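## Task

Each yellow sponge sits above a lot-number label on the shelf edge. Move the sponge labelled 727 onto the desk; if this storeroom has no 727, move the one labelled 374 instead. All other yellow sponges must stay on their own shelves. The robot must not tip over or finish leaning, and the sponge must rest on the desk by itself, not be held there by the robot.

## Robot and tools

ROBOT. A Hello Robot Stretch 4 with a single arm. It has an omni-wheel base, a lift riding up a mast, an arm that telescopes forward, a wrist with yaw, pitch and roll joints, and a two-finger gripper. It stands about 1.6 m tall, and the base rim is at most 0.23 m from the base origin. Loose objects may occasionally get a brief nudge from outside.

FRAMES. Base frame: origin on the floor below the base centre, x ahead, y to the left, z up. hand_pose is reported in this frame and marks a point between the open fingertips. With all wrist joints at 0 its axes line up with the base frame. The printed value can be somewhat off. The odometry frame is the base frame as it was when the scene began. base_odometry heading is positive to the left, from -3.142 to 3.142, and it counts wheel rotation, so slipping shows up as motion.

execute_actions. Argument actions: a list holding one action or none. An empty list only reports state and images. Argument cameras: a list of names from head_camera, head_left_camera, head_right_camera, wrist_camera, all. Omitted, null or ["all"] gives every camera; [] gives none; an unknown name rejects the call. An action contains base, joints, or both, optionally with pace and contact_limits. Alternatively it contains only end_of_arm. Its motions begin together and may finish at different times.
- base: exactly one key. These are offsets relative to where the base last reported itself, not positions. translate_m: metres straight ahead, -2 to 2, forward positive. strafe_m: metres sideways, -2 to 2, left positive. rotate_rad: radians turned in place, -3.2 to 3.2, counter-clockwise from above positive.
- joints: absolute targets keyed by name. lift_m 0 to 1.2 m. arm_m 0 to 0.55 m extension. wrist_yaw_rad -1.134 to 4.276 (0 ahead, positive left, 3.14 tucked back; above 3.4 the arm may block it). wrist_pitch_rad -1.117 to 4.259 (0 level, 1.57 pointing down). wrist_roll_rad -1.117 to 4.259 (0 puts fingers level; positive turns clockwise seen from behind). gripper_m -0.038 to 0.141, the fingertip gap in metres; below 0 the tips squeeze each other. Done tolerances: lift and arm ±0.004, yaw ±0.02, pitch ±0.05, roll ±0.02, gripper ±0.004. A joint target out of range is clipped and the result mentions it; any other bad value or unknown key rejects the whole call with no motion.
- pace: "slow", "default", "fast" or "max". Base top speeds are 0.1/0.3/0.4/0.6 m/s and 1/2/3/4 rad/s; with lift_m above 0.2 they are reduced, down to 0.3 m/s and 1 rad/s at full height.
- contact_limits: {"arm_m": value} from 0 (most sensitive) to 0.75 (strongest push), 0.5 if omitted.
- end_of_arm: "enable_torque" re-powers any wrist or gripper motor that shut off; it then holds its current position.
A single action may run at most 15 s. Anything omitted from an action may still be driving toward an earlier target. If a result reports a stop, remaining motion calls in that same reply are skipped. To unfold the wrist at scene start, send lift_m 0.4 with wrist_yaw_rad 0 together.

wait: seconds, 0 to 10. Commands nothing new and returns the same readings as an empty action.

zoom_image: camera (one of the four names) and region [x0, y0, x1, y1] in pixels of that camera's most recent full image, origin top-left, at most 504 by 504. Use it to read shelf labels.

finished_scene: scene, the integer number of the current scene. Irreversible; call it only once the object rests on the desk unaided. The result states success and gives the next task.

CAMERAS. head_camera (420x560) sits atop the mast looking forward and downward; turn the base to aim it. head_left_camera and head_right_camera (420x672 fisheyes) flank it, looking more steeply down and showing the base and arm. wrist_camera (616x392) looks along the fingers, with the tips near the bottom of the frame. Calibration lines give K, distortion and T_world_to_cam mapping base frame to camera; they carry small errors that grow for the arm-mounted camera.

RESULTS. pictures names the cameras in image order. base_status and joint_status say how each motion ended: done (for the base this means wheels turned as commanded, even if slipping), off_target (still pushing), contact_stop_at_<key> (blocked; that part goes slack), limit_stop_at_<name> (e.g. own_body for self-collision, tilt for leaning over 6 degrees, which leaves lift, arm and wheels slack), time_out, torque_fault (a wrist motor went limp; send enable_torque). on_its_own lists what you did not command; its "held at" is a held target, not a position. lidar_m: 12 distances in metres from the base origin, 30-degree sectors starting straight ahead and going counter-clockwise (4th left, 7th behind, 10th right); "-" means nothing seen or closer than 0.25 m; clear objects and thin legs may be missed. wrist_depth_mm: a 7x7 grid of depths, 100 to 2000 mm, top-left first. turned_by_wheels versus turned_by_imu differing by over about 0.1 rad signals a collision or slip. base_tilt in degrees, forward and right positive. motor_effort is percent of maximum, with the peak of the last action in brackets; readings are noisy and biased. Gripper_m reading and done do not prove a grasp; a firm grip shows as a gripper effort change.

GRASPING AND SAFETY. Command gripper_m below the object's width to grip; squeezing pulls the object slightly toward the wrist, opening pushes it out. Raise the lift if fingertips snag on a surface. Don't drive or turn carrying over 1 kg with arm_m above 0.2, especially at fast paces, and avoid strong sustained pushes with a high gripper. Tilting the gripper up while rolled may trigger self-collision stops. Avoid drops, slams, hard hits and knocking other items off shelves.

Each tool is called after "Call:" as name(argument=value, ...) on one line, values as JSON.

## Session

Call:
execute_actions(actions=[])

Scene clock: 0.00 s.
base_odometry: x=+0.000 y=+0.000 heading=+0.000 (m, m, rad; odometry frame)
turned_by_wheels: +0.000 (rad since the last result)
turned_by_imu: +0.000 (rad since the last result)
base_tilt: forward=+0.3 right=-0.4 (deg)
lidar_m: 2.27 1.96 0.89 0.65 0.65 0.72 1.04 2.06 1.11 0.85 0.81 0.90
base_status: not commanded
joint_positions: lift_m=+0.137 arm_m=-0.001 wrist_yaw_rad=+3.045 wrist_pitch_rad=+0.004 wrist_roll_rad=-0.007 gripper_m=+0.057
joint_status: not commanded
motor_effort: lift_m=+19 arm_m=-1 wrist_yaw_rad=-1 wrist_pitch_rad=-6 wrist_roll_rad=+2 gripper_m=-5 wheel_0=+0 wheel_1=+0 wheel_2=+0 (%)
hand_pose: x=-0.1087 y=+0.1149 z=+0.3138 quat_wxyz=(+0.048, -0.002, -0.003, +0.999) (m; base frame)
wrist_depth_mm: 139 192 - 1229 891 691 591 / 109 142 - 1229 878 691 591 / 108 141 - 1229 878 691 591 / 117 142 - 1205 891 683 585 / 141 - - 1229 878 691 580 / 1336 1366 213 1160 213 683 580 / 866 820 809 158 809 654 574
pictures: head_camera, head_left_camera, head_right_camera, wrist_camera
Images, in order (width x height): head_camera 420x560, head_left_camera 420x672, head_right_camera 420x672, wrist_camera 616x392.

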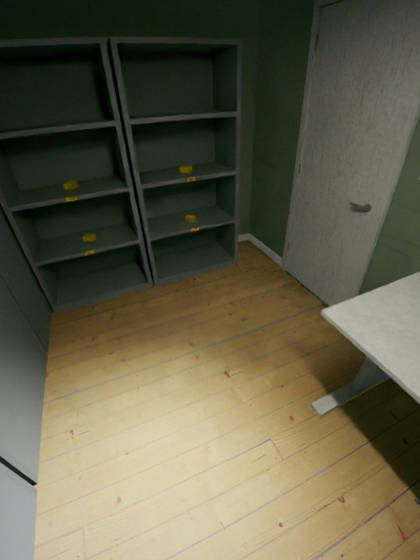

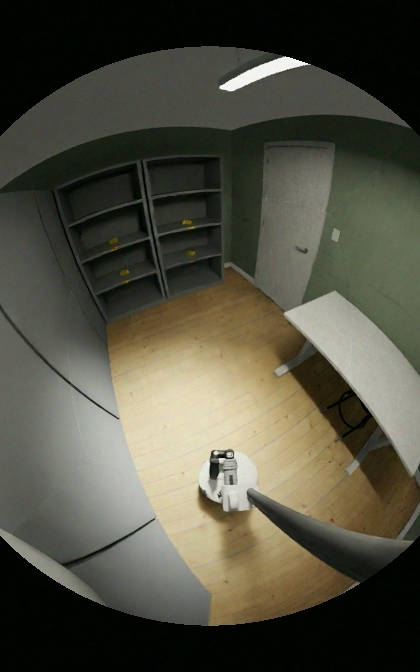

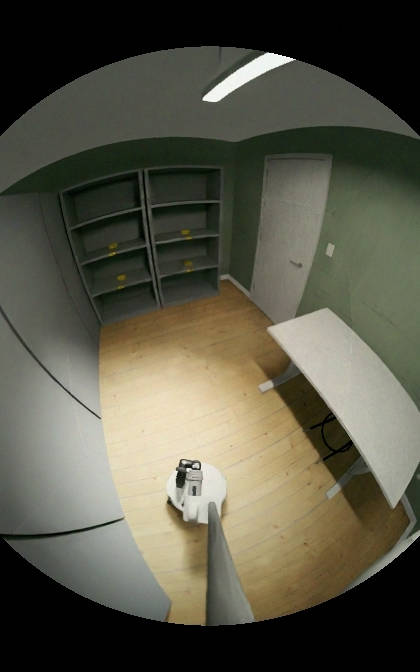

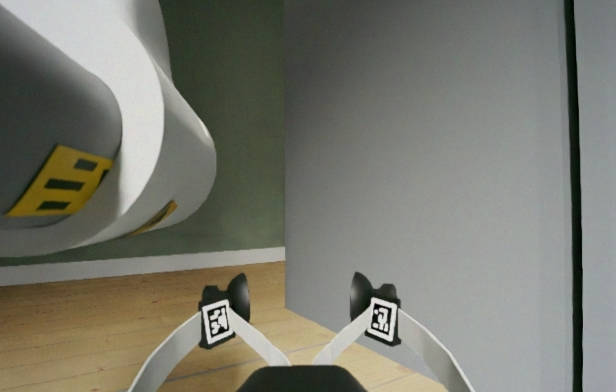

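Call:
zoom_image(camera="head_camera", region=[40, 150, 240, 270])

Region (40, 150, 240, 270) of head_camera's 420x560 image, scaled by 2.520, with more detail than that image has; it fills the top 302 rows of this view, and the rest is white.

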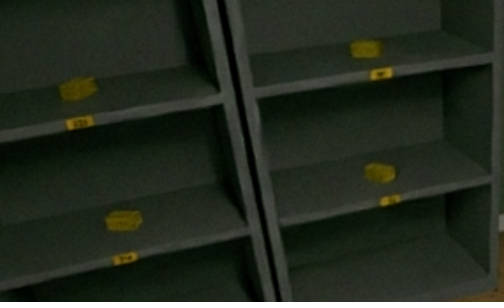

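Call:
execute_actions(actions=[{"base":{"rotate_rad":0.4},"pace":"fast"}], cameras=[])

Call:
execute_actions(actions=[{"base":{"translate_m":1.2},"joints":{"lift_m":0.5,"wrist_yaw_rad":0,"gripper_m":0.14},"pace":"max"}])

Scene clock: 3.93 s.
base_odometry: x=+0.000 y=+0.000 heading=+0.400 (m, m, rad; odometry frame)
turned_by_wheels: +0.400 (rad since the last result)
turned_by_imu: +0.403 (rad since the last result)
base_tilt: forward=+0.1 right=-0.2 (deg)
lidar_m: 2.23 0.99 0.69 0.65 0.68 0.91 2.07 2.09 0.87 0.83 0.86 2.19
base_status: done
joint_positions: lift_m=+0.137 arm_m=-0.001 wrist_yaw_rad=+3.045 wrist_pitch_rad=+0.004 wrist_roll_rad=-0.007 gripper_m=+0.057
joint_status: not commanded
motor_effort: lift_m=+19(19) arm_m=+0(1) wrist_yaw_rad=+0(1) wrist_pitch_rad=-7(7) wrist_roll_rad=+3(2) gripper_m=-3(2) wheel_0=-1(6) wheel_1=+0(9) wheel_2=+1(9) (%)
hand_pose: x=-0.1087 y=+0.1149 z=+0.3138 quat_wxyz=(+0.048, -0.002, -0.003, +0.999) (m; base frame)
wrist_depth_mm: 139 191 - - - 946 691 / 109 142 - - - 931 699 / 108 141 - - - 946 707 / 117 141 - - - 946 699 / 141 - - - - 946 699 / 1366 1336 214 1366 214 931 707 / 878 809 820 158 820 798 699
pictures: none
No camera images: the call's "cameras" was empty. Leave "cameras" out to get every camera's image.

Scene clock: 7.50 s.
base_odometry: x=+1.105 y=+0.467 heading=+0.400 (m, m, rad; odometry frame)
turned_by_wheels: +0.000 (rad since the last result)
turned_by_imu: -0.004 (rad since the last result)
base_tilt: forward=+0.2 right=-0.4 (deg)
lidar_m: 1.03 1.06 0.76 0.70 0.72 0.99 3.30 1.19 0.95 1.52 1.54 1.08
base_status: done
joint_positions: lift_m=+0.500 arm_m=-0.001 wrist_yaw_rad=+0.000 wrist_pitch_rad=+0.004 wrist_roll_rad=-0.007 gripper_m=+0.140
joint_status: all done
motor_effort: lift_m=+20(25) arm_m=-1(1) wrist_yaw_rad=-2(13) wrist_pitch_rad=-7(7) wrist_roll_rad=+1(0) gripper_m=-1(3) wheel_0=-2(8) wheel_1=-2(9) wheel_2=+1(15) (%)
hand_pose: x=+0.4586 y=-0.0873 z=+0.6770 quat_wxyz=(+1.000, -0.003, +0.002, +0.000) (m; base frame)
wrist_depth_mm: 1205 1229 1281 1308 1308 1366 1336 / 1078 1229 1255 960 891 1336 1255 / 1078 1255 1255 991 1182 1281 1281 / 1138 1255 1281 1281 1281 1336 1336 / 1138 1229 1281 1042 1229 1336 1255 / 904 211 809 831 820 878 1281 / 1182 1229 1255 153 1308 1308 1308
pictures: head_camera, head_left_camera, head_right_camera, wrist_camera
camera_calibration (this result's frames):
wrist_camera: T_world_to_cam=[[-0.0330417, -0.999444, 0.00439432, -0.0779693], [0.0362283, -0.00559151, -0.999328, 0.727424], [0.998797, -0.0328603, 0.0363929, -0.261646], [0, 0, 0, 1]] pos_world=[0.232402, -0.0824563, 0.736799]
Images, in order (width x height): head_camera 420x560, head_left_camera 420x672, head_right_camera 420x672, wrist_camera 616x392.

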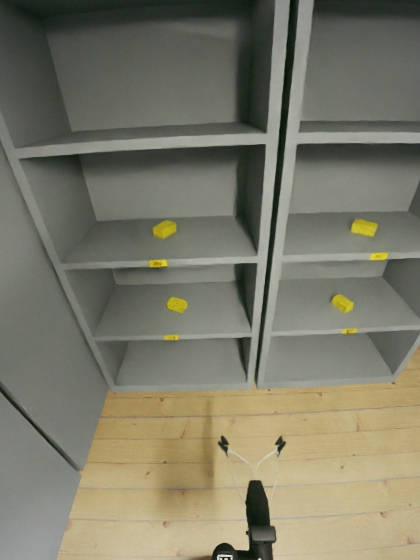

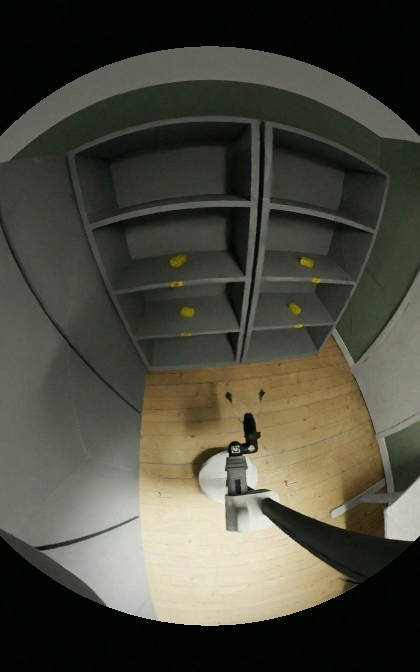

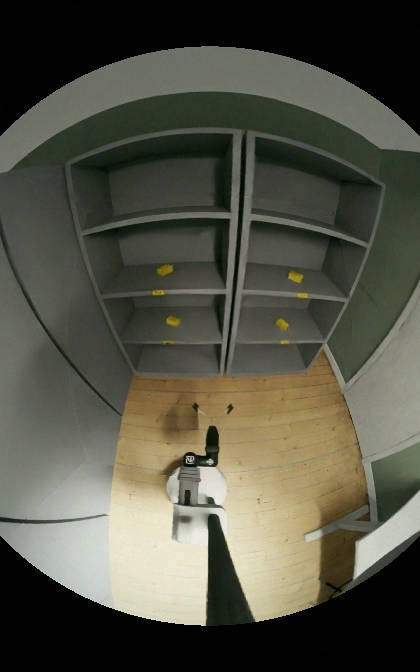

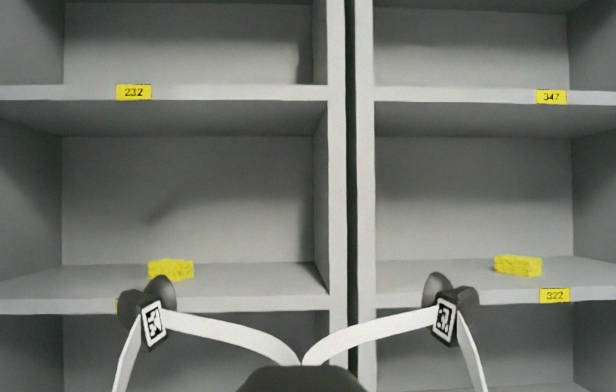

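Call:
zoom_image(camera="head_camera", region=[140, 285, 210, 350])

Call:
execute_actions(actions=[{"base":{"rotate_rad":-3.0},"pace":"fast"}])

Region (140, 285, 210, 350) of head_camera's 420x560 image, scaled by 7.200, with more detail than that image has; it fills the top 468 rows of this view, and the rest is white.

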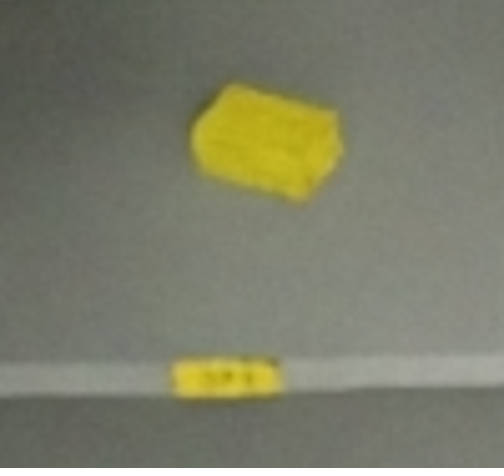

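Scene clock: 10.80 s.
base_odometry: x=+1.105 y=+0.467 heading=-2.601 (m, m, rad; odometry frame)
turned_by_wheels: -3.000 (rad since the last result)
turned_by_imu: -3.027 (rad since the last result)
base_tilt: forward=+0.1 right=-0.2 (deg)
lidar_m: 3.23 1.03 0.94 1.51 1.34 1.06 1.03 0.93 0.72 0.69 0.77 1.14
base_status: done
joint_positions: lift_m=+0.500 arm_m=-0.001 wrist_yaw_rad=+0.000 wrist_pitch_rad=+0.004 wrist_roll_rad=-0.007 gripper_m=+0.140
joint_status: not commanded
motor_effort: lift_m=+19(20) arm_m=-1(1) wrist_yaw_rad=-1(2) wrist_pitch_rad=-4(6) wrist_roll_rad=+0(0) gripper_m=-2(1) wheel_0=-1(7) wheel_1=-2(9) wheel_2=-2(9) (%)
hand_pose: x=+0.4585 y=-0.0874 z=+0.6770 quat_wxyz=(+1.000, -0.003, +0.002, +0.000) (m; base frame)
wrist_depth_mm: - - - - - 1708 1098 / - - - - - 1708 1060 / - - - - - 1756 1078 / 1863 - - - - 1756 1098 / 1756 - - - - 1808 1118 / 1808 212 - - - 1499 1078 / 1708 1576 1708 153 1708 1499 1118
pictures: head_camera, head_left_camera, head_right_camera, wrist_camera
camera_calibration (this result's frames):
wrist_camera: T_world_to_cam=[[-0.0335013, -0.999429, 0.00439438, -0.0778907], [0.0362181, -0.00560799, -0.999328, 0.727457], [0.998782, -0.0333196, 0.0363853, -0.261658], [0, 0, 0, 1]] pos_world=[0.232383, -0.082485, 0.736831]
Images, in order (width x height): head_camera 420x560, head_left_camera 420x672, head_right_camera 420x672, wrist_camera 616x392.

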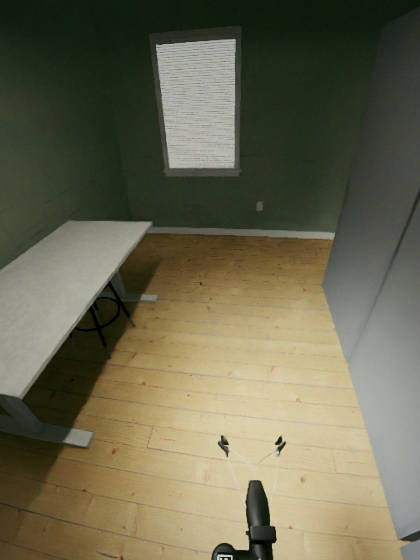

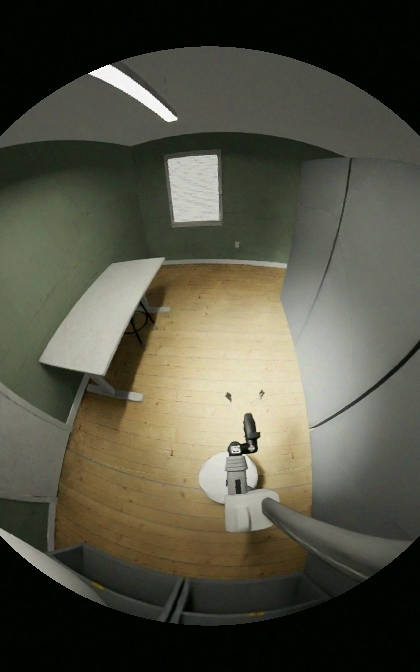

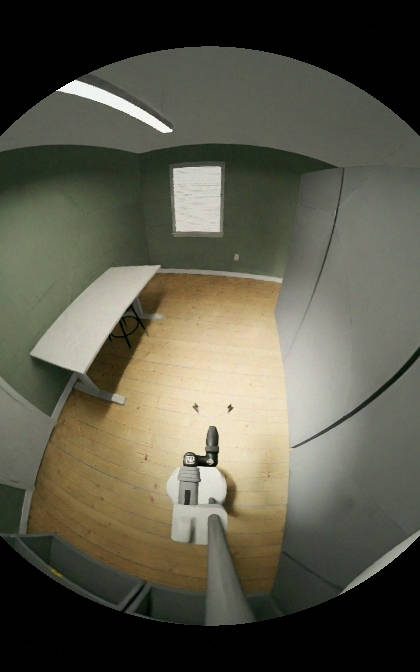

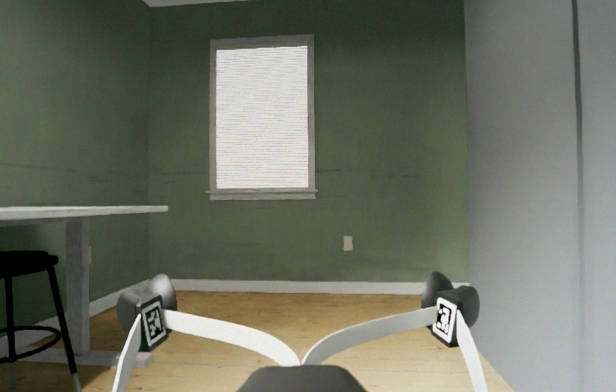

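Call:
execute_actions(actions=[{"base":{"rotate_rad":-0.16},"joints":{"lift_m":0.2},"pace":"fast"}], cameras=[])

Call:
execute_actions(actions=[{"base":{"translate_m":2},"pace":"max"}], cameras=["head_right_camera"])

Call:
execute_actions(actions=[{"base":{"translate_m":0.55},"pace":"max"}], cameras=[])

Call:
execute_actions(actions=[{"base":{"rotate_rad":-1.52},"pace":"fast"}])

Scene clock: 14.40 s.
base_odometry: x=+1.105 y=+0.467 heading=-2.761 (m, m, rad; odometry frame)
turned_by_wheels: -0.160 (rad since the last result)
turned_by_imu: -0.163 (rad since the last result)
base_tilt: forward=+0.1 right=-0.4 (deg)
lidar_m: 2.34 1.19 0.93 1.52 1.55 1.11 1.03 1.08 0.75 0.71 0.72 0.96
base_status: done
joint_positions: lift_m=+0.200 arm_m=-0.001 wrist_yaw_rad=+0.000 wrist_pitch_rad=+0.004 wrist_roll_rad=-0.007 gripper_m=+0.140
joint_status: all done
motor_effort: lift_m=+17(18) arm_m=-1(1) wrist_yaw_rad=-1(1) wrist_pitch_rad=-5(7) wrist_roll_rad=+1(3) gripper_m=+0(1) wheel_0=-1(7) wheel_1=-2(8) wheel_2=-2(6) (%)
hand_pose: x=+0.4585 y=-0.0874 z=+0.3772 quat_wxyz=(+1.000, -0.003, +0.002, +0.000) (m; base frame)
wrist_depth_mm: - - - - - 1160 831 / - - - - - 1160 820 / - - - - - 1160 809 / - - - - - 1138 809 / - - - - - 1138 809 / 1537 212 1576 1576 1576 1025 820 / 991 946 1025 153 991 917 831
pictures: none
No camera images: the call's "cameras" was empty. Leave "cameras" out to get every camera's image.

Scene clock: 19.30 s.
base_odometry: x=-0.752 y=-0.276 heading=-2.761 (m, m, rad; odometry frame)
turned_by_wheels: +0.000 (rad since the last result)
turned_by_imu: -0.006 (rad since the last result)
base_tilt: forward=+0.1 right=-0.2 (deg)
lidar_m: 1.26 1.26 1.70 0.90 0.92 1.22 3.09 0.91 0.65 0.59 0.62 1.34
base_status: done
joint_positions: lift_m=+0.200 arm_m=-0.001 wrist_yaw_rad=+0.000 wrist_pitch_rad=+0.004 wrist_roll_rad=-0.007 gripper_m=+0.140
joint_status: not commanded
motor_effort: lift_m=+17(17) arm_m=-1(1) wrist_yaw_rad=-1(1) wrist_pitch_rad=-5(8) wrist_roll_rad=+0(1) gripper_m=-2(1) wheel_0=-2(8) wheel_1=-2(9) wheel_2=+2(16) (%)
hand_pose: x=+0.4585 y=-0.0874 z=+0.3772 quat_wxyz=(+1.000, -0.003, +0.002, +0.000) (m; base frame)
wrist_depth_mm: 1008 1042 1025 1060 1098 1098 1138 / 1008 1025 1042 1060 1098 1098 1138 / 1008 1042 1060 1060 1078 1098 1118 / 1008 1025 1042 1042 1098 1098 1138 / 1008 1025 1060 1060 1060 1078 1098 / 991 211 1060 1042 1060 1078 1118 / 976 946 1008 152 991 917 976
pictures: head_right_camera
Images, in order (width x height): head_right_camera 420x672.

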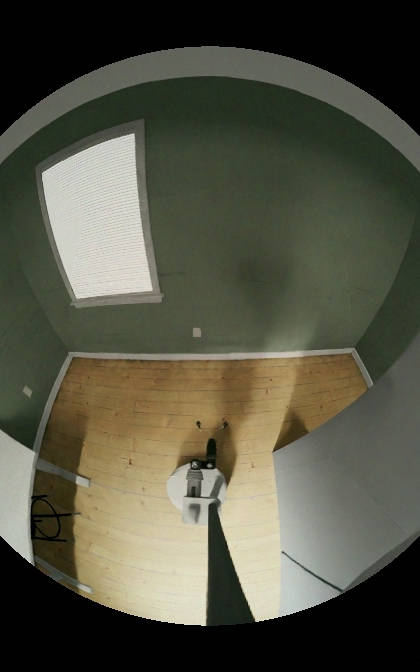

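Scene clock: 21.73 s.
base_odometry: x=-1.262 y=-0.480 heading=-2.762 (m, m, rad; odometry frame)
turned_by_wheels: +0.000 (rad since the last result)
turned_by_imu: -0.002 (rad since the last result)
base_tilt: forward=+0.2 right=-0.3 (deg)
lidar_m: 0.70 0.74 0.94 1.69 1.09 1.25 3.00 0.87 0.63 0.98 1.11 0.74
base_status: done
joint_positions: lift_m=+0.200 arm_m=-0.001 wrist_yaw_rad=+0.000 wrist_pitch_rad=+0.004 wrist_roll_rad=-0.007 gripper_m=+0.140
joint_status: not commanded
motor_effort: lift_m=+17(17) arm_m=-1(1) wrist_yaw_rad=-1(1) wrist_pitch_rad=-6(8) wrist_roll_rad=+0(0) gripper_m=-1(1) wheel_0=-2(7) wheel_1=-2(5) wheel_2=+2(14) (%)
hand_pose: x=+0.4585 y=-0.0874 z=+0.3771 quat_wxyz=(+1.000, -0.003, +0.002, +0.000) (m; base frame)
wrist_depth_mm: 488 488 500 508 521 530 539 / 484 492 496 504 517 525 535 / 484 492 496 508 512 521 535 / 477 484 500 504 517 521 530 / 480 484 496 504 508 517 521 / 477 211 488 504 508 521 530 / 477 480 492 153 512 521 525
pictures: none
No camera images: the call's "cameras" was empty. Leave "cameras" out to get every camera's image.

Scene clock: 23.43 s.
base_odometry: x=-1.262 y=-0.480 heading=+2.002 (m, m, rad; odometry frame)
turned_by_wheels: -1.520 (rad since the last result)
turned_by_imu: -1.533 (rad since the last result)
base_tilt: forward=+0.3 right=-0.3 (deg)
lidar_m: 2.03 1.05 0.75 0.71 0.74 0.97 1.72 1.09 1.37 2.26 0.82 0.66
base_status: done
joint_positions: lift_m=+0.200 arm_m=-0.001 wrist_yaw_rad=+0.000 wrist_pitch_rad=+0.004 wrist_roll_rad=-0.007 gripper_m=+0.140
joint_status: not commanded
motor_effort: lift_m=+17(17) arm_m=-1(1) wrist_yaw_rad=-1(1) wrist_pitch_rad=-7(6) wrist_roll_rad=+0(0) gripper_m=+0(1) wheel_0=+1(6) wheel_1=-1(9) wheel_2=+0(8) (%)
hand_pose: x=+0.4585 y=-0.0874 z=+0.3771 quat_wxyz=(+1.000, -0.003, +0.002, +0.000) (m; base frame)
wrist_depth_mm: 1255 1808 1808 1863 1863 424 353 / 1182 1808 1863 1921 1863 427 355 / 1205 1808 1921 1863 1863 430 353 / 1182 1808 1863 1921 1863 433 351 / 1182 1808 1863 1808 1808 430 351 / 1182 212 1537 1537 661 379 349 / 991 931 1008 152 878 399 349
pictures: head_camera, head_left_camera, head_right_camera, wrist_camera
camera_calibration (this result's frames):
wrist_camera: T_world_to_cam=[[-0.0334399, -0.999431, 0.00439447, -0.0765832], [0.0362184, -0.00560584, -0.999328, 0.427799], [0.998784, -0.0332583, 0.0363853, -0.250755], [0, 0, 0, 1]] pos_world=[0.232395, -0.0824812, 0.436972]
Images, in order (width x height): head_camera 420x560, head_left_camera 420x672, head_right_camera 420x672, wrist_camera 616x392.

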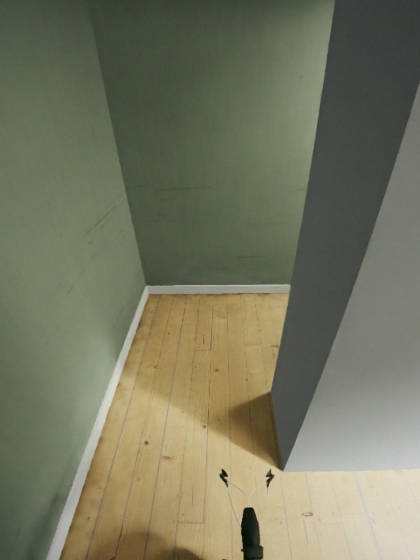

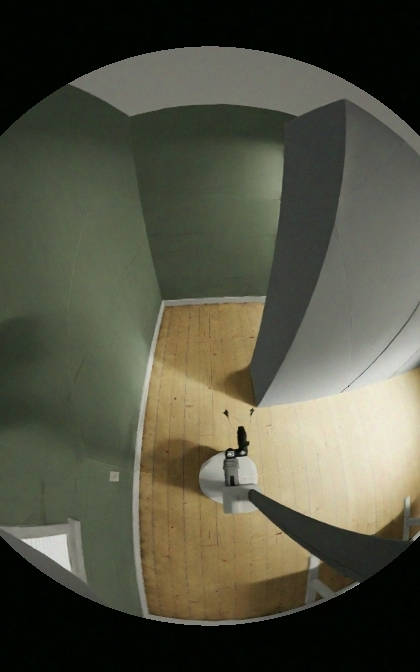

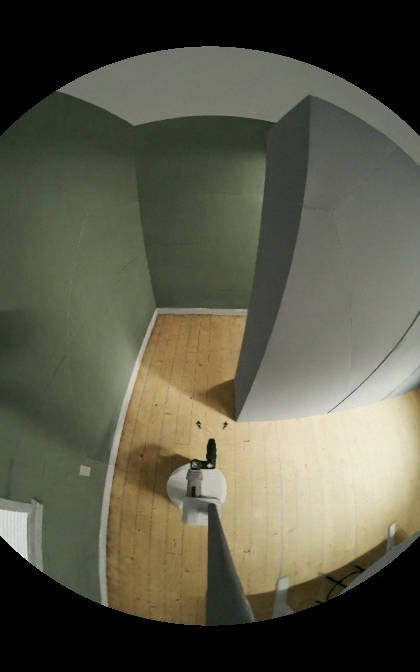

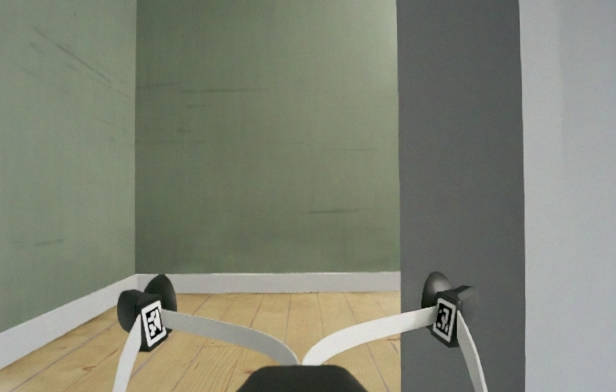

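Call:
execute_actions(actions=[{"base":{"strafe_m":0.2},"pace":"max"}], cameras=[])

Call:
execute_actions(actions=[{"base":{"translate_m":1.47},"pace":"max"}], cameras=[])

Call:
execute_actions(actions=[{"base":{"rotate_rad":-1.56},"pace":"fast"}])

Scene clock: 25.90 s.
base_odometry: x=-1.444 y=-0.563 heading=+2.002 (m, m, rad; odometry frame)
turned_by_wheels: +0.000 (rad since the last result)
turned_by_imu: +0.000 (rad since the last result)
base_tilt: forward=+0.3 right=-0.3 (deg)
lidar_m: 2.04 0.76 0.55 0.51 0.53 0.70 1.71 1.20 1.36 2.25 0.83 0.75
base_status: done
joint_positions: lift_m=+0.200 arm_m=-0.001 wrist_yaw_rad=+0.000 wrist_pitch_rad=+0.004 wrist_roll_rad=-0.007 gripper_m=+0.140
joint_status: not commanded
motor_effort: lift_m=+18(18) arm_m=-1(1) wrist_yaw_rad=-1(1) wrist_pitch_rad=-8(8) wrist_roll_rad=+1(1) gripper_m=-1(1) wheel_0=+1(12) wheel_1=-1(12) wheel_2=+1(1) (%)
hand_pose: x=+0.4585 y=-0.0874 z=+0.3771 quat_wxyz=(+1.000, -0.003, +0.002, +0.000) (m; base frame)
wrist_depth_mm: 917 1366 1808 1863 1863 1808 585 / 917 1366 1863 1808 1863 1921 585 / 904 1366 1863 1863 1863 1863 585 / 904 1336 1863 1863 1863 1863 585 / 904 1336 1808 1808 1863 1863 585 / 891 211 1537 1576 1537 732 597 / 878 946 1008 152 991 778 585
pictures: none
No camera images: the call's "cameras" was empty. Leave "cameras" out to get every camera's image.

Scene clock: 29.90 s.
base_odometry: x=-2.059 y=+0.772 heading=+2.002 (m, m, rad; odometry frame)
turned_by_wheels: +0.000 (rad since the last result)
turned_by_imu: -0.004 (rad since the last result)
base_tilt: forward=+0.3 right=-0.4 (deg)
lidar_m: 0.56 0.61 0.54 0.52 0.56 0.74 1.90 0.71 0.66 1.65 0.81 0.59
base_status: done
joint_positions: lift_m=+0.200 arm_m=-0.001 wrist_yaw_rad=+0.000 wrist_pitch_rad=+0.004 wrist_roll_rad=-0.007 gripper_m=+0.140
joint_status: not commanded
motor_effort: lift_m=+18(18) arm_m=-1(1) wrist_yaw_rad=-1(1) wrist_pitch_rad=-6(8) wrist_roll_rad=-1(1) gripper_m=+0(0) wheel_0=+1(8) wheel_1=-1(4) wheel_2=+1(15) (%)
hand_pose: x=+0.4585 y=-0.0874 z=+0.3771 quat_wxyz=(+1.000, -0.003, +0.002, +0.000) (m; base frame)
wrist_depth_mm: 353 355 357 357 359 364 362 / 353 351 353 357 357 359 359 / 349 353 353 355 357 359 359 / 349 351 355 355 359 357 357 / 347 351 353 355 357 359 357 / 347 211 351 351 353 359 357 / 349 349 349 152 353 353 357
pictures: none
No camera images: the call's "cameras" was empty. Leave "cameras" out to get every camera's image.

Scene clock: 31.63 s.
base_odometry: x=-2.059 y=+0.772 heading=+0.442 (m, m, rad; odometry frame)
turned_by_wheels: -1.560 (rad since the last result)
turned_by_imu: -1.574 (rad since the last result)
base_tilt: forward=+0.4 right=-0.3 (deg)
lidar_m: 1.76 0.82 0.60 0.57 0.60 0.54 0.51 0.55 0.76 2.11 0.68 0.66
base_status: done
joint_positions: lift_m=+0.200 arm_m=-0.001 wrist_yaw_rad=+0.000 wrist_pitch_rad=+0.004 wrist_roll_rad=-0.007 gripper_m=+0.140
joint_status: not commanded
motor_effort: lift_m=+18(18) arm_m=-1(1) wrist_yaw_rad=-1(1) wrist_pitch_rad=-7(5) wrist_roll_rad=+1(2) gripper_m=-2(1) wheel_0=+1(7) wheel_1=-2(9) wheel_2=+1(9) (%)
hand_pose: x=+0.4586 y=-0.0874 z=+0.3771 quat_wxyz=(+1.000, -0.003, +0.002, +0.000) (m; base frame)
wrist_depth_mm: 991 1464 - - 1983 1138 1042 / 960 1430 - - 1708 1160 1118 / 976 1430 - - - 1138 559 / 960 1430 - - - 1160 1118 / 976 1430 - - - 1160 1118 / 960 211 1576 1576 1160 1118 1118 / 931 946 1008 152 976 820 854
pictures: head_camera, head_left_camera, head_right_camera, wrist_camera
camera_calibration (this result's frames):
wrist_camera: T_world_to_cam=[[-0.0334466, -0.999431, 0.00439454, -0.0765816], [0.0362129, -0.00560597, -0.999328, 0.427743], [0.998784, -0.033265, 0.0363798, -0.250758], [0, 0, 0, 1]] pos_world=[0.232402, -0.0824816, 0.436915]
Images, in order (width x height): head_camera 420x560, head_left_camera 420x672, head_right_camera 420x672, wrist_camera 616x392.

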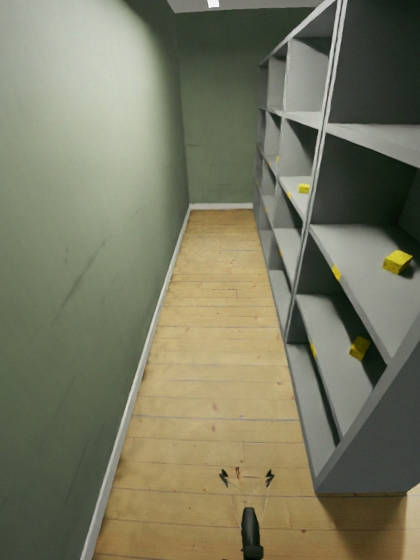

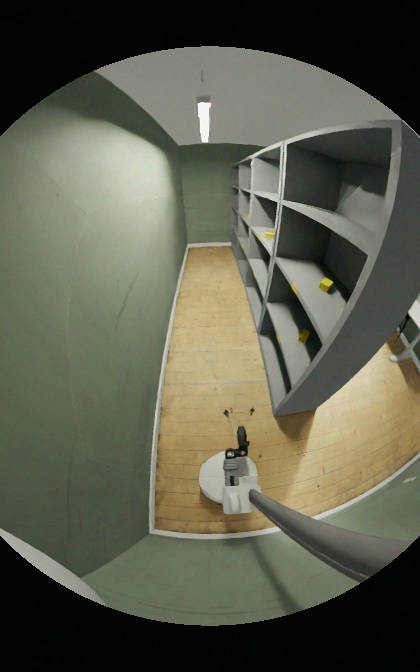

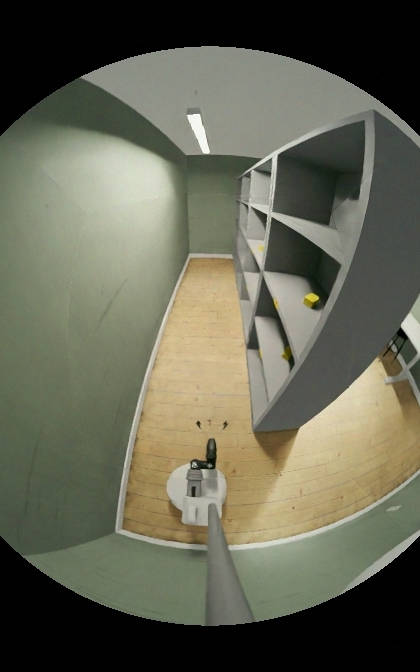

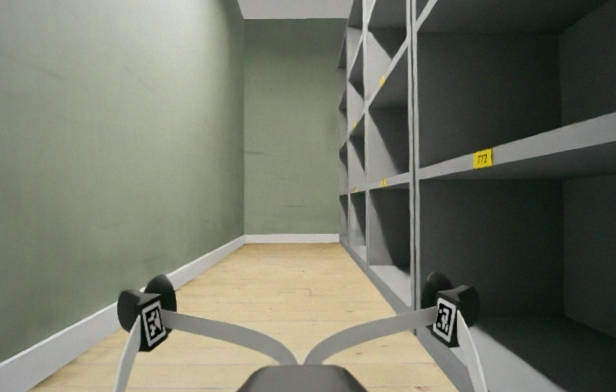

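Call:
execute_actions(actions=[{"base":{"strafe_m":0.22},"joints":{"lift_m":0.5,"wrist_yaw_rad":-0.65,"gripper_m":0.0},"pace":"fast"}], cameras=["wrist_camera"])

Call:
execute_actions(actions=[{"base":{"translate_m":0.9},"pace":"max"}], cameras=["wrist_camera","head_camera"])

Scene clock: 35.10 s.
base_odometry: x=-2.153 y=+0.971 heading=+0.442 (m, m, rad; odometry frame)
turned_by_wheels: +0.000 (rad since the last result)
turned_by_imu: +0.000 (rad since the last result)
base_tilt: forward=+0.2 right=-0.3 (deg)
lidar_m: 1.37 0.50 0.38 0.34 0.38 0.53 0.52 0.55 0.75 2.11 0.82 0.91
base_status: done
joint_positions: lift_m=+0.500 arm_m=-0.001 wrist_yaw_rad=-0.650 wrist_pitch_rad=+0.004 wrist_roll_rad=-0.007 gripper_m=+0.000
joint_status: all done
motor_effort: lift_m=+21(24) arm_m=-1(1) wrist_yaw_rad=-2(8) wrist_pitch_rad=-8(8) wrist_roll_rad=+0(0) gripper_m=-5(7) wheel_0=+1(12) wheel_1=+0(12) wheel_2=+1(2) (%)
hand_pose: x=+0.3469 y=-0.2441 z=+0.6768 quat_wxyz=(+0.948, -0.003, +0.003, -0.319) (m; base frame)
wrist_depth_mm: - - 1366 1464 1281 661 - / - - 1397 1499 768 661 - / - - 1336 1366 1205 654 - / - - 1397 1499 1255 647 - / - - 1397 1499 1229 647 - / - - 1336 204 715 640 - / 1708 1708 1308 188 1160 654 878
pictures: wrist_camera
camera_calibration (this result's frames):
wrist_camera: T_world_to_cam=[[-0.631183, -0.775621, 0.00439676, 0.023749], [0.0253907, -0.0263273, -0.999331, 0.729129], [0.775218, -0.630649, 0.0363109, -0.223597], [0, 0, 0, 1]] pos_world=[0.169813, -0.103395, 0.736656]
Images, in order (width x height): wrist_camera 616x392.

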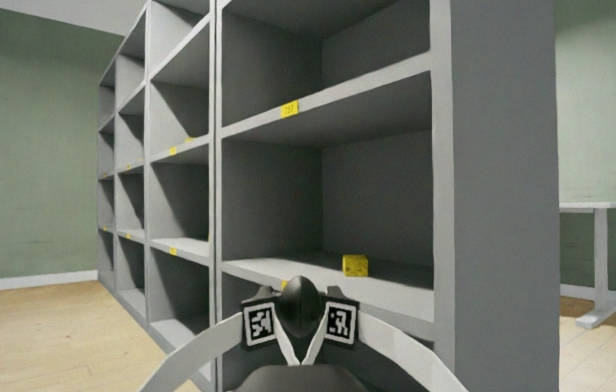

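Scene clock: 38.33 s.
base_odometry: x=-1.339 y=+1.356 heading=+0.442 (m, m, rad; odometry frame)
turned_by_wheels: +0.000 (rad since the last result)
turned_by_imu: -0.003 (rad since the last result)
base_tilt: forward=+0.2 right=-0.3 (deg)
lidar_m: 1.32 0.51 0.36 0.34 0.37 0.52 1.42 1.48 0.68 0.65 0.68 0.94
base_status: done
joint_positions: lift_m=+0.500 arm_m=-0.001 wrist_yaw_rad=-0.650 wrist_pitch_rad=+0.004 wrist_roll_rad=-0.007 gripper_m=+0.000
joint_status: not commanded
motor_effort: lift_m=+20(21) arm_m=-1(1) wrist_yaw_rad=-2(2) wrist_pitch_rad=-8(6) wrist_roll_rad=+0(0) gripper_m=-5(5) wheel_0=-1(9) wheel_1=-1(7) wheel_2=+3(13) (%)
hand_pose: x=+0.3469 y=-0.2441 z=+0.6769 quat_wxyz=(+0.948, -0.003, +0.003, -0.319) (m; base frame)
wrist_depth_mm: - - 1430 1537 1281 603 504 / - - 1430 1537 750 615 707 / - - 1397 1366 1160 621 831 / - - 1430 1537 1255 621 831 / - - 1397 1464 1229 640 820 / - - 1397 206 668 609 691 / 1708 1661 1336 188 640 591 496
pictures: head_camera, wrist_camera
camera_calibration (this result's frames):
wrist_camera: T_world_to_cam=[[-0.631323, -0.775508, 0.00439584, 0.0237728], [0.0254124, -0.0263522, -0.99933, 0.729253], [0.775104, -0.630788, 0.0363442, -0.223605], [0, 0, 0, 1]] pos_world=[0.169793, -0.103394, 0.736786]
Images, in order (width x height): head_camera 420x560, wrist_camera 616x392.

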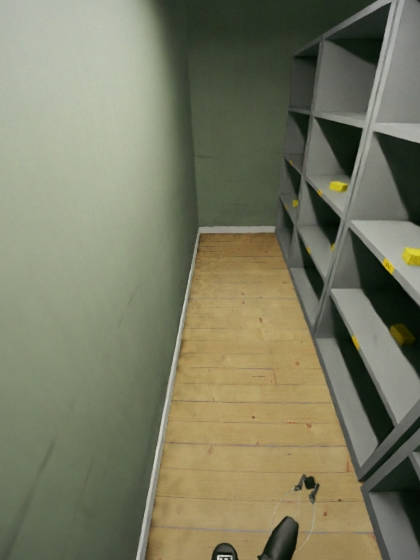

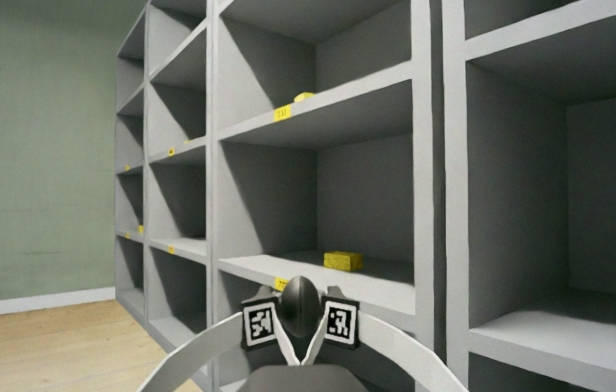

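Call:
zoom_image(camera="wrist_camera", region=[250, 80, 330, 140])

Call:
zoom_image(camera="wrist_camera", region=[250, 250, 330, 310])

Call:
execute_actions(actions=[{"base":{"rotate_rad":-1.56},"joints":{"lift_m":0.62,"wrist_yaw_rad":0,"gripper_m":0.14},"pace":"fast"}], cameras=["wrist_camera","head_camera"])

Region (250, 80, 330, 140) of wrist_camera's 616x392 image, scaled by 6.300; it fills the top 378 rows of this view, and the rest is white.

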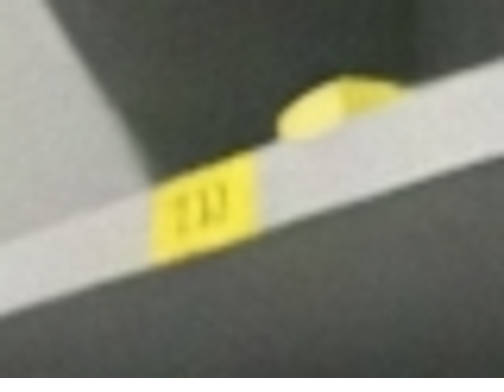

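Region (250, 250, 330, 310) of wrist_camera's 616x392 image, scaled by 6.300; it fills the top 378 rows of this view, and the rest is white.

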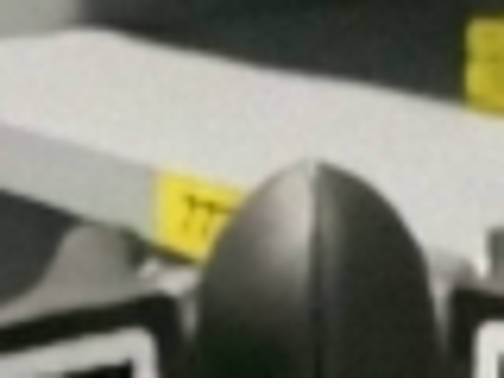

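Scene clock: 42.27 s.
base_odometry: x=-1.339 y=+1.356 heading=-1.118 (m, m, rad; odometry frame)
turned_by_wheels: -1.560 (rad since the last result)
turned_by_imu: -1.574 (rad since the last result)
base_tilt: forward=+0.2 right=-0.2 (deg)
lidar_m: 0.65 0.69 0.95 1.27 0.49 0.35 0.34 0.37 0.52 1.42 1.48 0.67
base_status: done
joint_positions: lift_m=+0.620 arm_m=-0.001 wrist_yaw_rad=+0.000 wrist_pitch_rad=+0.004 wrist_roll_rad=-0.007 gripper_m=+0.140
joint_status: all done
motor_effort: lift_m=+21(24) arm_m=-1(1) wrist_yaw_rad=+0(5) wrist_pitch_rad=-7(5) wrist_roll_rad=+1(1) gripper_m=+0(8) wheel_0=+0(7) wheel_1=-2(7) wheel_2=+1(9) (%)
hand_pose: x=+0.4585 y=-0.0874 z=+0.7968 quat_wxyz=(+1.000, -0.003, +0.002, +0.000) (m; base frame)
wrist_depth_mm: 798 891 891 891 891 591 459 / 715 891 891 427 427 424 424 / 597 609 615 621 627 530 433 / 788 891 904 878 878 609 430 / 778 878 878 878 878 609 433 / 788 211 878 891 878 530 430 / 723 699 691 153 741 569 436
pictures: head_camera, wrist_camera
camera_calibration (this result's frames):
wrist_camera: T_world_to_cam=[[-0.0335658, -0.999427, 0.00439543, -0.0784064], [0.0361941, -0.00561058, -0.999329, 0.847212], [0.998781, -0.0333842, 0.0363617, -0.266021], [0, 0, 0, 1]] pos_world=[0.232401, -0.082489, 0.856661]
Images, in order (width x height): head_camera 420x560, wrist_camera 616x392.

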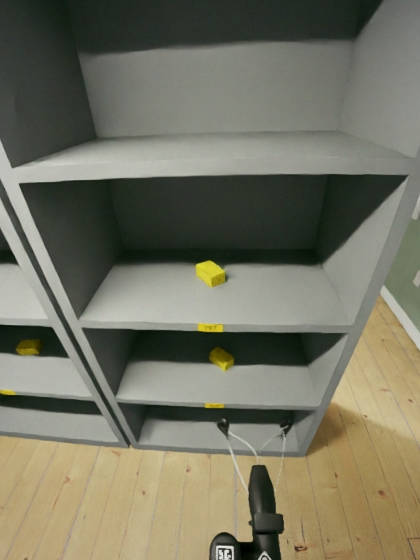

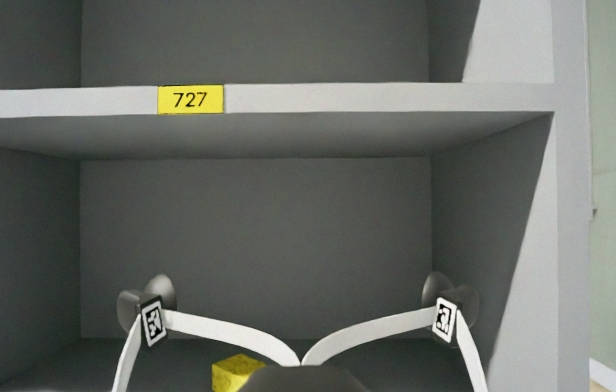

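Call:
execute_actions(actions=[{"base":{"strafe_m":0.14},"joints":{"lift_m":0.96,"wrist_pitch_rad":0.3},"pace":"fast"}], cameras=[])

Call:
execute_actions(actions=[{"joints":{"arm_m":0.28},"pace":"fast"}], cameras=["wrist_camera","head_camera"])

Scene clock: 45.37 s.
base_odometry: x=-1.213 y=+1.417 heading=-1.118 (m, m, rad; odometry frame)
turned_by_wheels: +0.000 (rad since the last result)
turned_by_imu: +0.000 (rad since the last result)
base_tilt: forward=+0.1 right=-0.5 (deg)
lidar_m: 0.65 0.70 0.97 1.26 0.49 0.35 0.34 0.35 0.53 1.53 1.65 0.68
base_status: done
joint_positions: lift_m=+0.960 arm_m=-0.001 wrist_yaw_rad=+0.000 wrist_pitch_rad=+0.302 wrist_roll_rad=-0.007 gripper_m=+0.140
joint_status: all done
motor_effort: lift_m=+21(24) arm_m=-1(1) wrist_yaw_rad=+0(0) wrist_pitch_rad=-5(6) wrist_roll_rad=+1(1) gripper_m=-1(0) wheel_0=+1(10) wheel_1=-2(17) wheel_2=+1(0) (%)
hand_pose: x=+0.4455 y=-0.0874 z=+1.0522 quat_wxyz=(+0.989, -0.003, +0.150, +0.000) (m; base frame)
wrist_depth_mm: 603 798 798 798 809 798 627 / 591 831 842 831 842 820 621 / 585 854 854 878 866 854 621 / 580 676 661 627 661 661 591 / 473 473 473 469 473 473 466 / 580 211 991 991 976 788 621 / 597 759 904 152 917 831 621
pictures: none
No camera images: the call's "cameras" was empty. Leave "cameras" out to get every camera's image.

Scene clock: 47.03 s.
base_odometry: x=-1.213 y=+1.417 heading=-1.118 (m, m, rad; odometry frame)
turned_by_wheels: +0.000 (rad since the last result)
turned_by_imu: +0.000 (rad since the last result)
base_tilt: forward=+0.2 right=-0.2 (deg)
lidar_m: 0.64 0.69 0.97 1.24 0.49 0.36 0.34 0.37 0.51 1.54 1.65 0.66
base_status: not commanded
joint_positions: lift_m=+0.960 arm_m=+0.279 wrist_yaw_rad=+0.000 wrist_pitch_rad=+0.302 wrist_roll_rad=-0.007 gripper_m=+0.140
joint_status: all done
motor_effort: lift_m=+21(21) arm_m=+5(5) wrist_yaw_rad=-1(0) wrist_pitch_rad=-7(6) wrist_roll_rad=+1(2) gripper_m=-1(0) wheel_0=+1(1) wheel_1=-2(2) wheel_2=+1(1) (%)
hand_pose: x=+0.7254 y=-0.0874 z=+1.0522 quat_wxyz=(+0.989, -0.003, +0.150, +0.001) (m; base frame)
wrist_depth_mm: 539 544 544 539 539 544 544 / 564 574 569 564 559 559 559 / 574 591 591 585 580 591 580 / 559 615 603 603 603 603 597 / 433 433 436 362 433 430 430 / 320 212 324 324 324 304 320 / 255 245 256 153 257 245 255
pictures: head_camera, wrist_camera
camera_calibration (this result's frames):
wrist_camera: T_world_to_cam=[[-0.0305971, -0.999433, 0.0140315, -0.0828093], [-0.258665, -0.00564249, -0.965951, 1.27153], [0.965482, -0.0331848, -0.258345, -0.207523], [0, 0, 0, 1]] pos_world=[0.526726, -0.0824744, 1.17578]
Images, in order (width x height): head_camera 420x560, wrist_camera 616x392.

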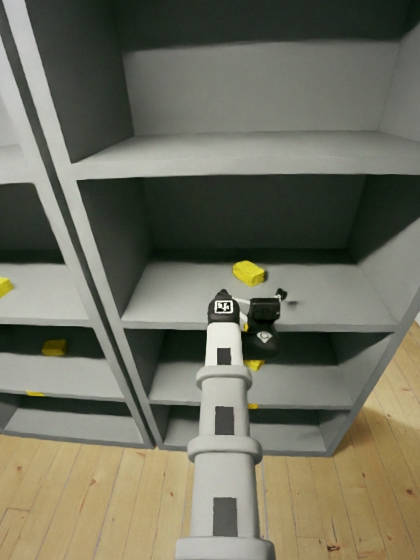

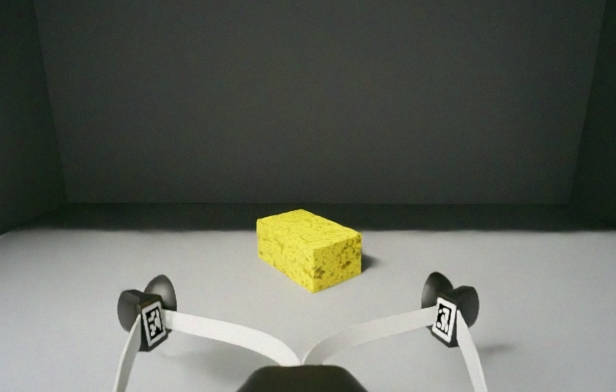

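Call:
execute_actions(actions=[{"base":{"strafe_m":-0.177},"joints":{"lift_m":1.0,"wrist_yaw_rad":0.6},"pace":"fast"}], cameras=[])

Call:
execute_actions(actions=[{"joints":{"arm_m":0.425},"pace":"fast"}], cameras=["wrist_camera"])

Call:
execute_actions(actions=[{"joints":{"lift_m":0.945}}], cameras=["wrist_camera","head_camera"])

Scene clock: 51.50 s.
base_odometry: x=-1.372 y=+1.340 heading=-1.118 (m, m, rad; odometry frame)
turned_by_wheels: +0.000 (rad since the last result)
turned_by_imu: +0.000 (rad since the last result)
base_tilt: forward=+0.4 right=-0.3 (deg)
lidar_m: 0.65 0.69 0.96 1.27 0.49 0.36 0.34 0.37 0.52 1.39 1.46 0.67
base_status: done
joint_positions: lift_m=+1.000 arm_m=+0.279 wrist_yaw_rad=+0.600 wrist_pitch_rad=+0.302 wrist_roll_rad=-0.007 gripper_m=+0.140
joint_status: all done
motor_effort: lift_m=+21(21) arm_m=+5(6) wrist_yaw_rad=+0(5) wrist_pitch_rad=-5(5) wrist_roll_rad=+2(1) gripper_m=+1(0) wheel_0=+1(11) wheel_1=+2(7) wheel_2=+0(0) (%)
hand_pose: x=+0.7267 y=+0.0833 z=+1.0922 quat_wxyz=(+0.944, -0.048, +0.143, +0.293) (m; base frame)
wrist_depth_mm: 445 525 647 609 535 473 430 / 449 535 676 640 549 484 436 / 459 554 691 668 580 504 452 / 473 564 683 683 603 521 462 / 469 530 535 535 530 512 473 / 394 212 394 394 329 373 389 / 340 301 314 153 314 298 315
pictures: none
No camera images: the call's "cameras" was empty. Leave "cameras" out to get every camera's image.

Scene clock: 52.77 s.
base_odometry: x=-1.372 y=+1.340 heading=-1.118 (m, m, rad; odometry frame)
turned_by_wheels: +0.000 (rad since the last result)
turned_by_imu: +0.000 (rad since the last result)
base_tilt: forward=+0.1 right=-0.3 (deg)
lidar_m: 0.64 0.69 0.97 1.26 0.50 0.36 0.33 0.36 0.52 1.37 1.45 0.66
base_status: not commanded
joint_positions: lift_m=+1.000 arm_m=+0.424 wrist_yaw_rad=+0.600 wrist_pitch_rad=+0.302 wrist_roll_rad=-0.007 gripper_m=+0.140
joint_status: all done
motor_effort: lift_m=+21(21) arm_m=+6(5) wrist_yaw_rad=+0(0) wrist_pitch_rad=-7(6) wrist_roll_rad=+1(1) gripper_m=-1(1) wheel_0=+1(1) wheel_1=+2(2) wheel_2=+0(0) (%)
hand_pose: x=+0.8716 y=+0.0833 z=+1.0922 quat_wxyz=(+0.944, -0.048, +0.143, +0.293) (m; base frame)
wrist_depth_mm: 439 517 544 452 392 345 317 / 445 535 564 469 407 359 325 / 455 544 591 492 421 370 332 / 469 559 627 517 439 382 343 / 466 535 535 500 455 397 355 / 392 211 394 394 394 373 359 / 310 300 312 152 312 300 315
pictures: wrist_camera
camera_calibration (this result's frames):
wrist_camera: T_world_to_cam=[[0.538844, -0.842289, 0.0140325, -0.41771], [-0.210367, -0.150672, -0.965942, 1.31896], [0.815716, 0.51754, -0.258378, -0.248053], [0, 0, 0, 1]] pos_world=[0.704886, -0.0247249, 1.21581]
Images, in order (width x height): wrist_camera 616x392.

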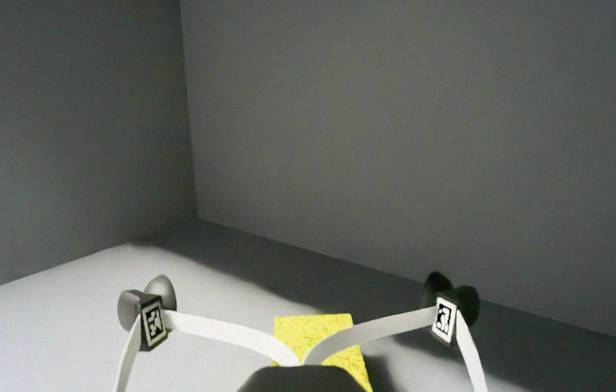

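Scene clock: 53.90 s.
base_odometry: x=-1.372 y=+1.340 heading=-1.118 (m, m, rad; odometry frame)
turned_by_wheels: +0.000 (rad since the last result)
turned_by_imu: +0.000 (rad since the last result)
base_tilt: forward=+0.2 right=-0.2 (deg)
lidar_m: 0.64 0.67 0.94 1.25 0.50 0.35 0.33 0.38 0.53 1.38 1.44 0.67
base_status: not commanded
joint_positions: lift_m=+0.945 arm_m=+0.424 wrist_yaw_rad=+0.600 wrist_pitch_rad=+0.302 wrist_roll_rad=-0.007 gripper_m=+0.140
joint_status: all done
motor_effort: lift_m=+16(20) arm_m=+5(6) wrist_yaw_rad=+0(0) wrist_pitch_rad=-5(6) wrist_roll_rad=+0(1) gripper_m=-1(1) wheel_0=+1(1) wheel_1=+2(2) wheel_2=+1(1) (%)
hand_pose: x=+0.8716 y=+0.0833 z=+1.0376 quat_wxyz=(+0.944, -0.048, +0.143, +0.293) (m; base frame)
wrist_depth_mm: 442 517 539 452 392 345 319 / 445 530 564 477 410 357 325 / 455 544 591 496 421 368 329 / 466 539 574 504 439 384 343 / 399 402 399 397 397 375 349 / 296 212 298 217 220 279 294 / 235 225 237 152 227 227 234
pictures: head_camera, wrist_camera
camera_calibration (this result's frames):
wrist_camera: T_world_to_cam=[[0.538844, -0.842289, 0.0140326, -0.416945], [-0.210367, -0.150672, -0.965942, 1.2662], [0.815716, 0.51754, -0.258378, -0.262166], [0, 0, 0, 1]] pos_world=[0.704888, -0.0247249, 1.16119]
Images, in order (width x height): head_camera 420x560, wrist_camera 616x392.

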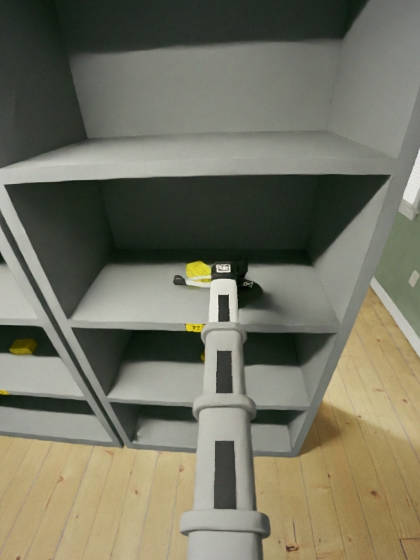

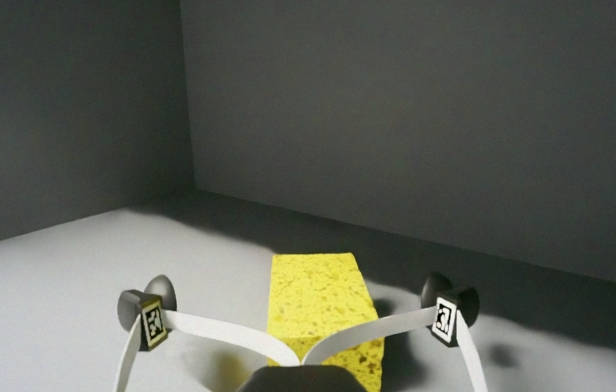

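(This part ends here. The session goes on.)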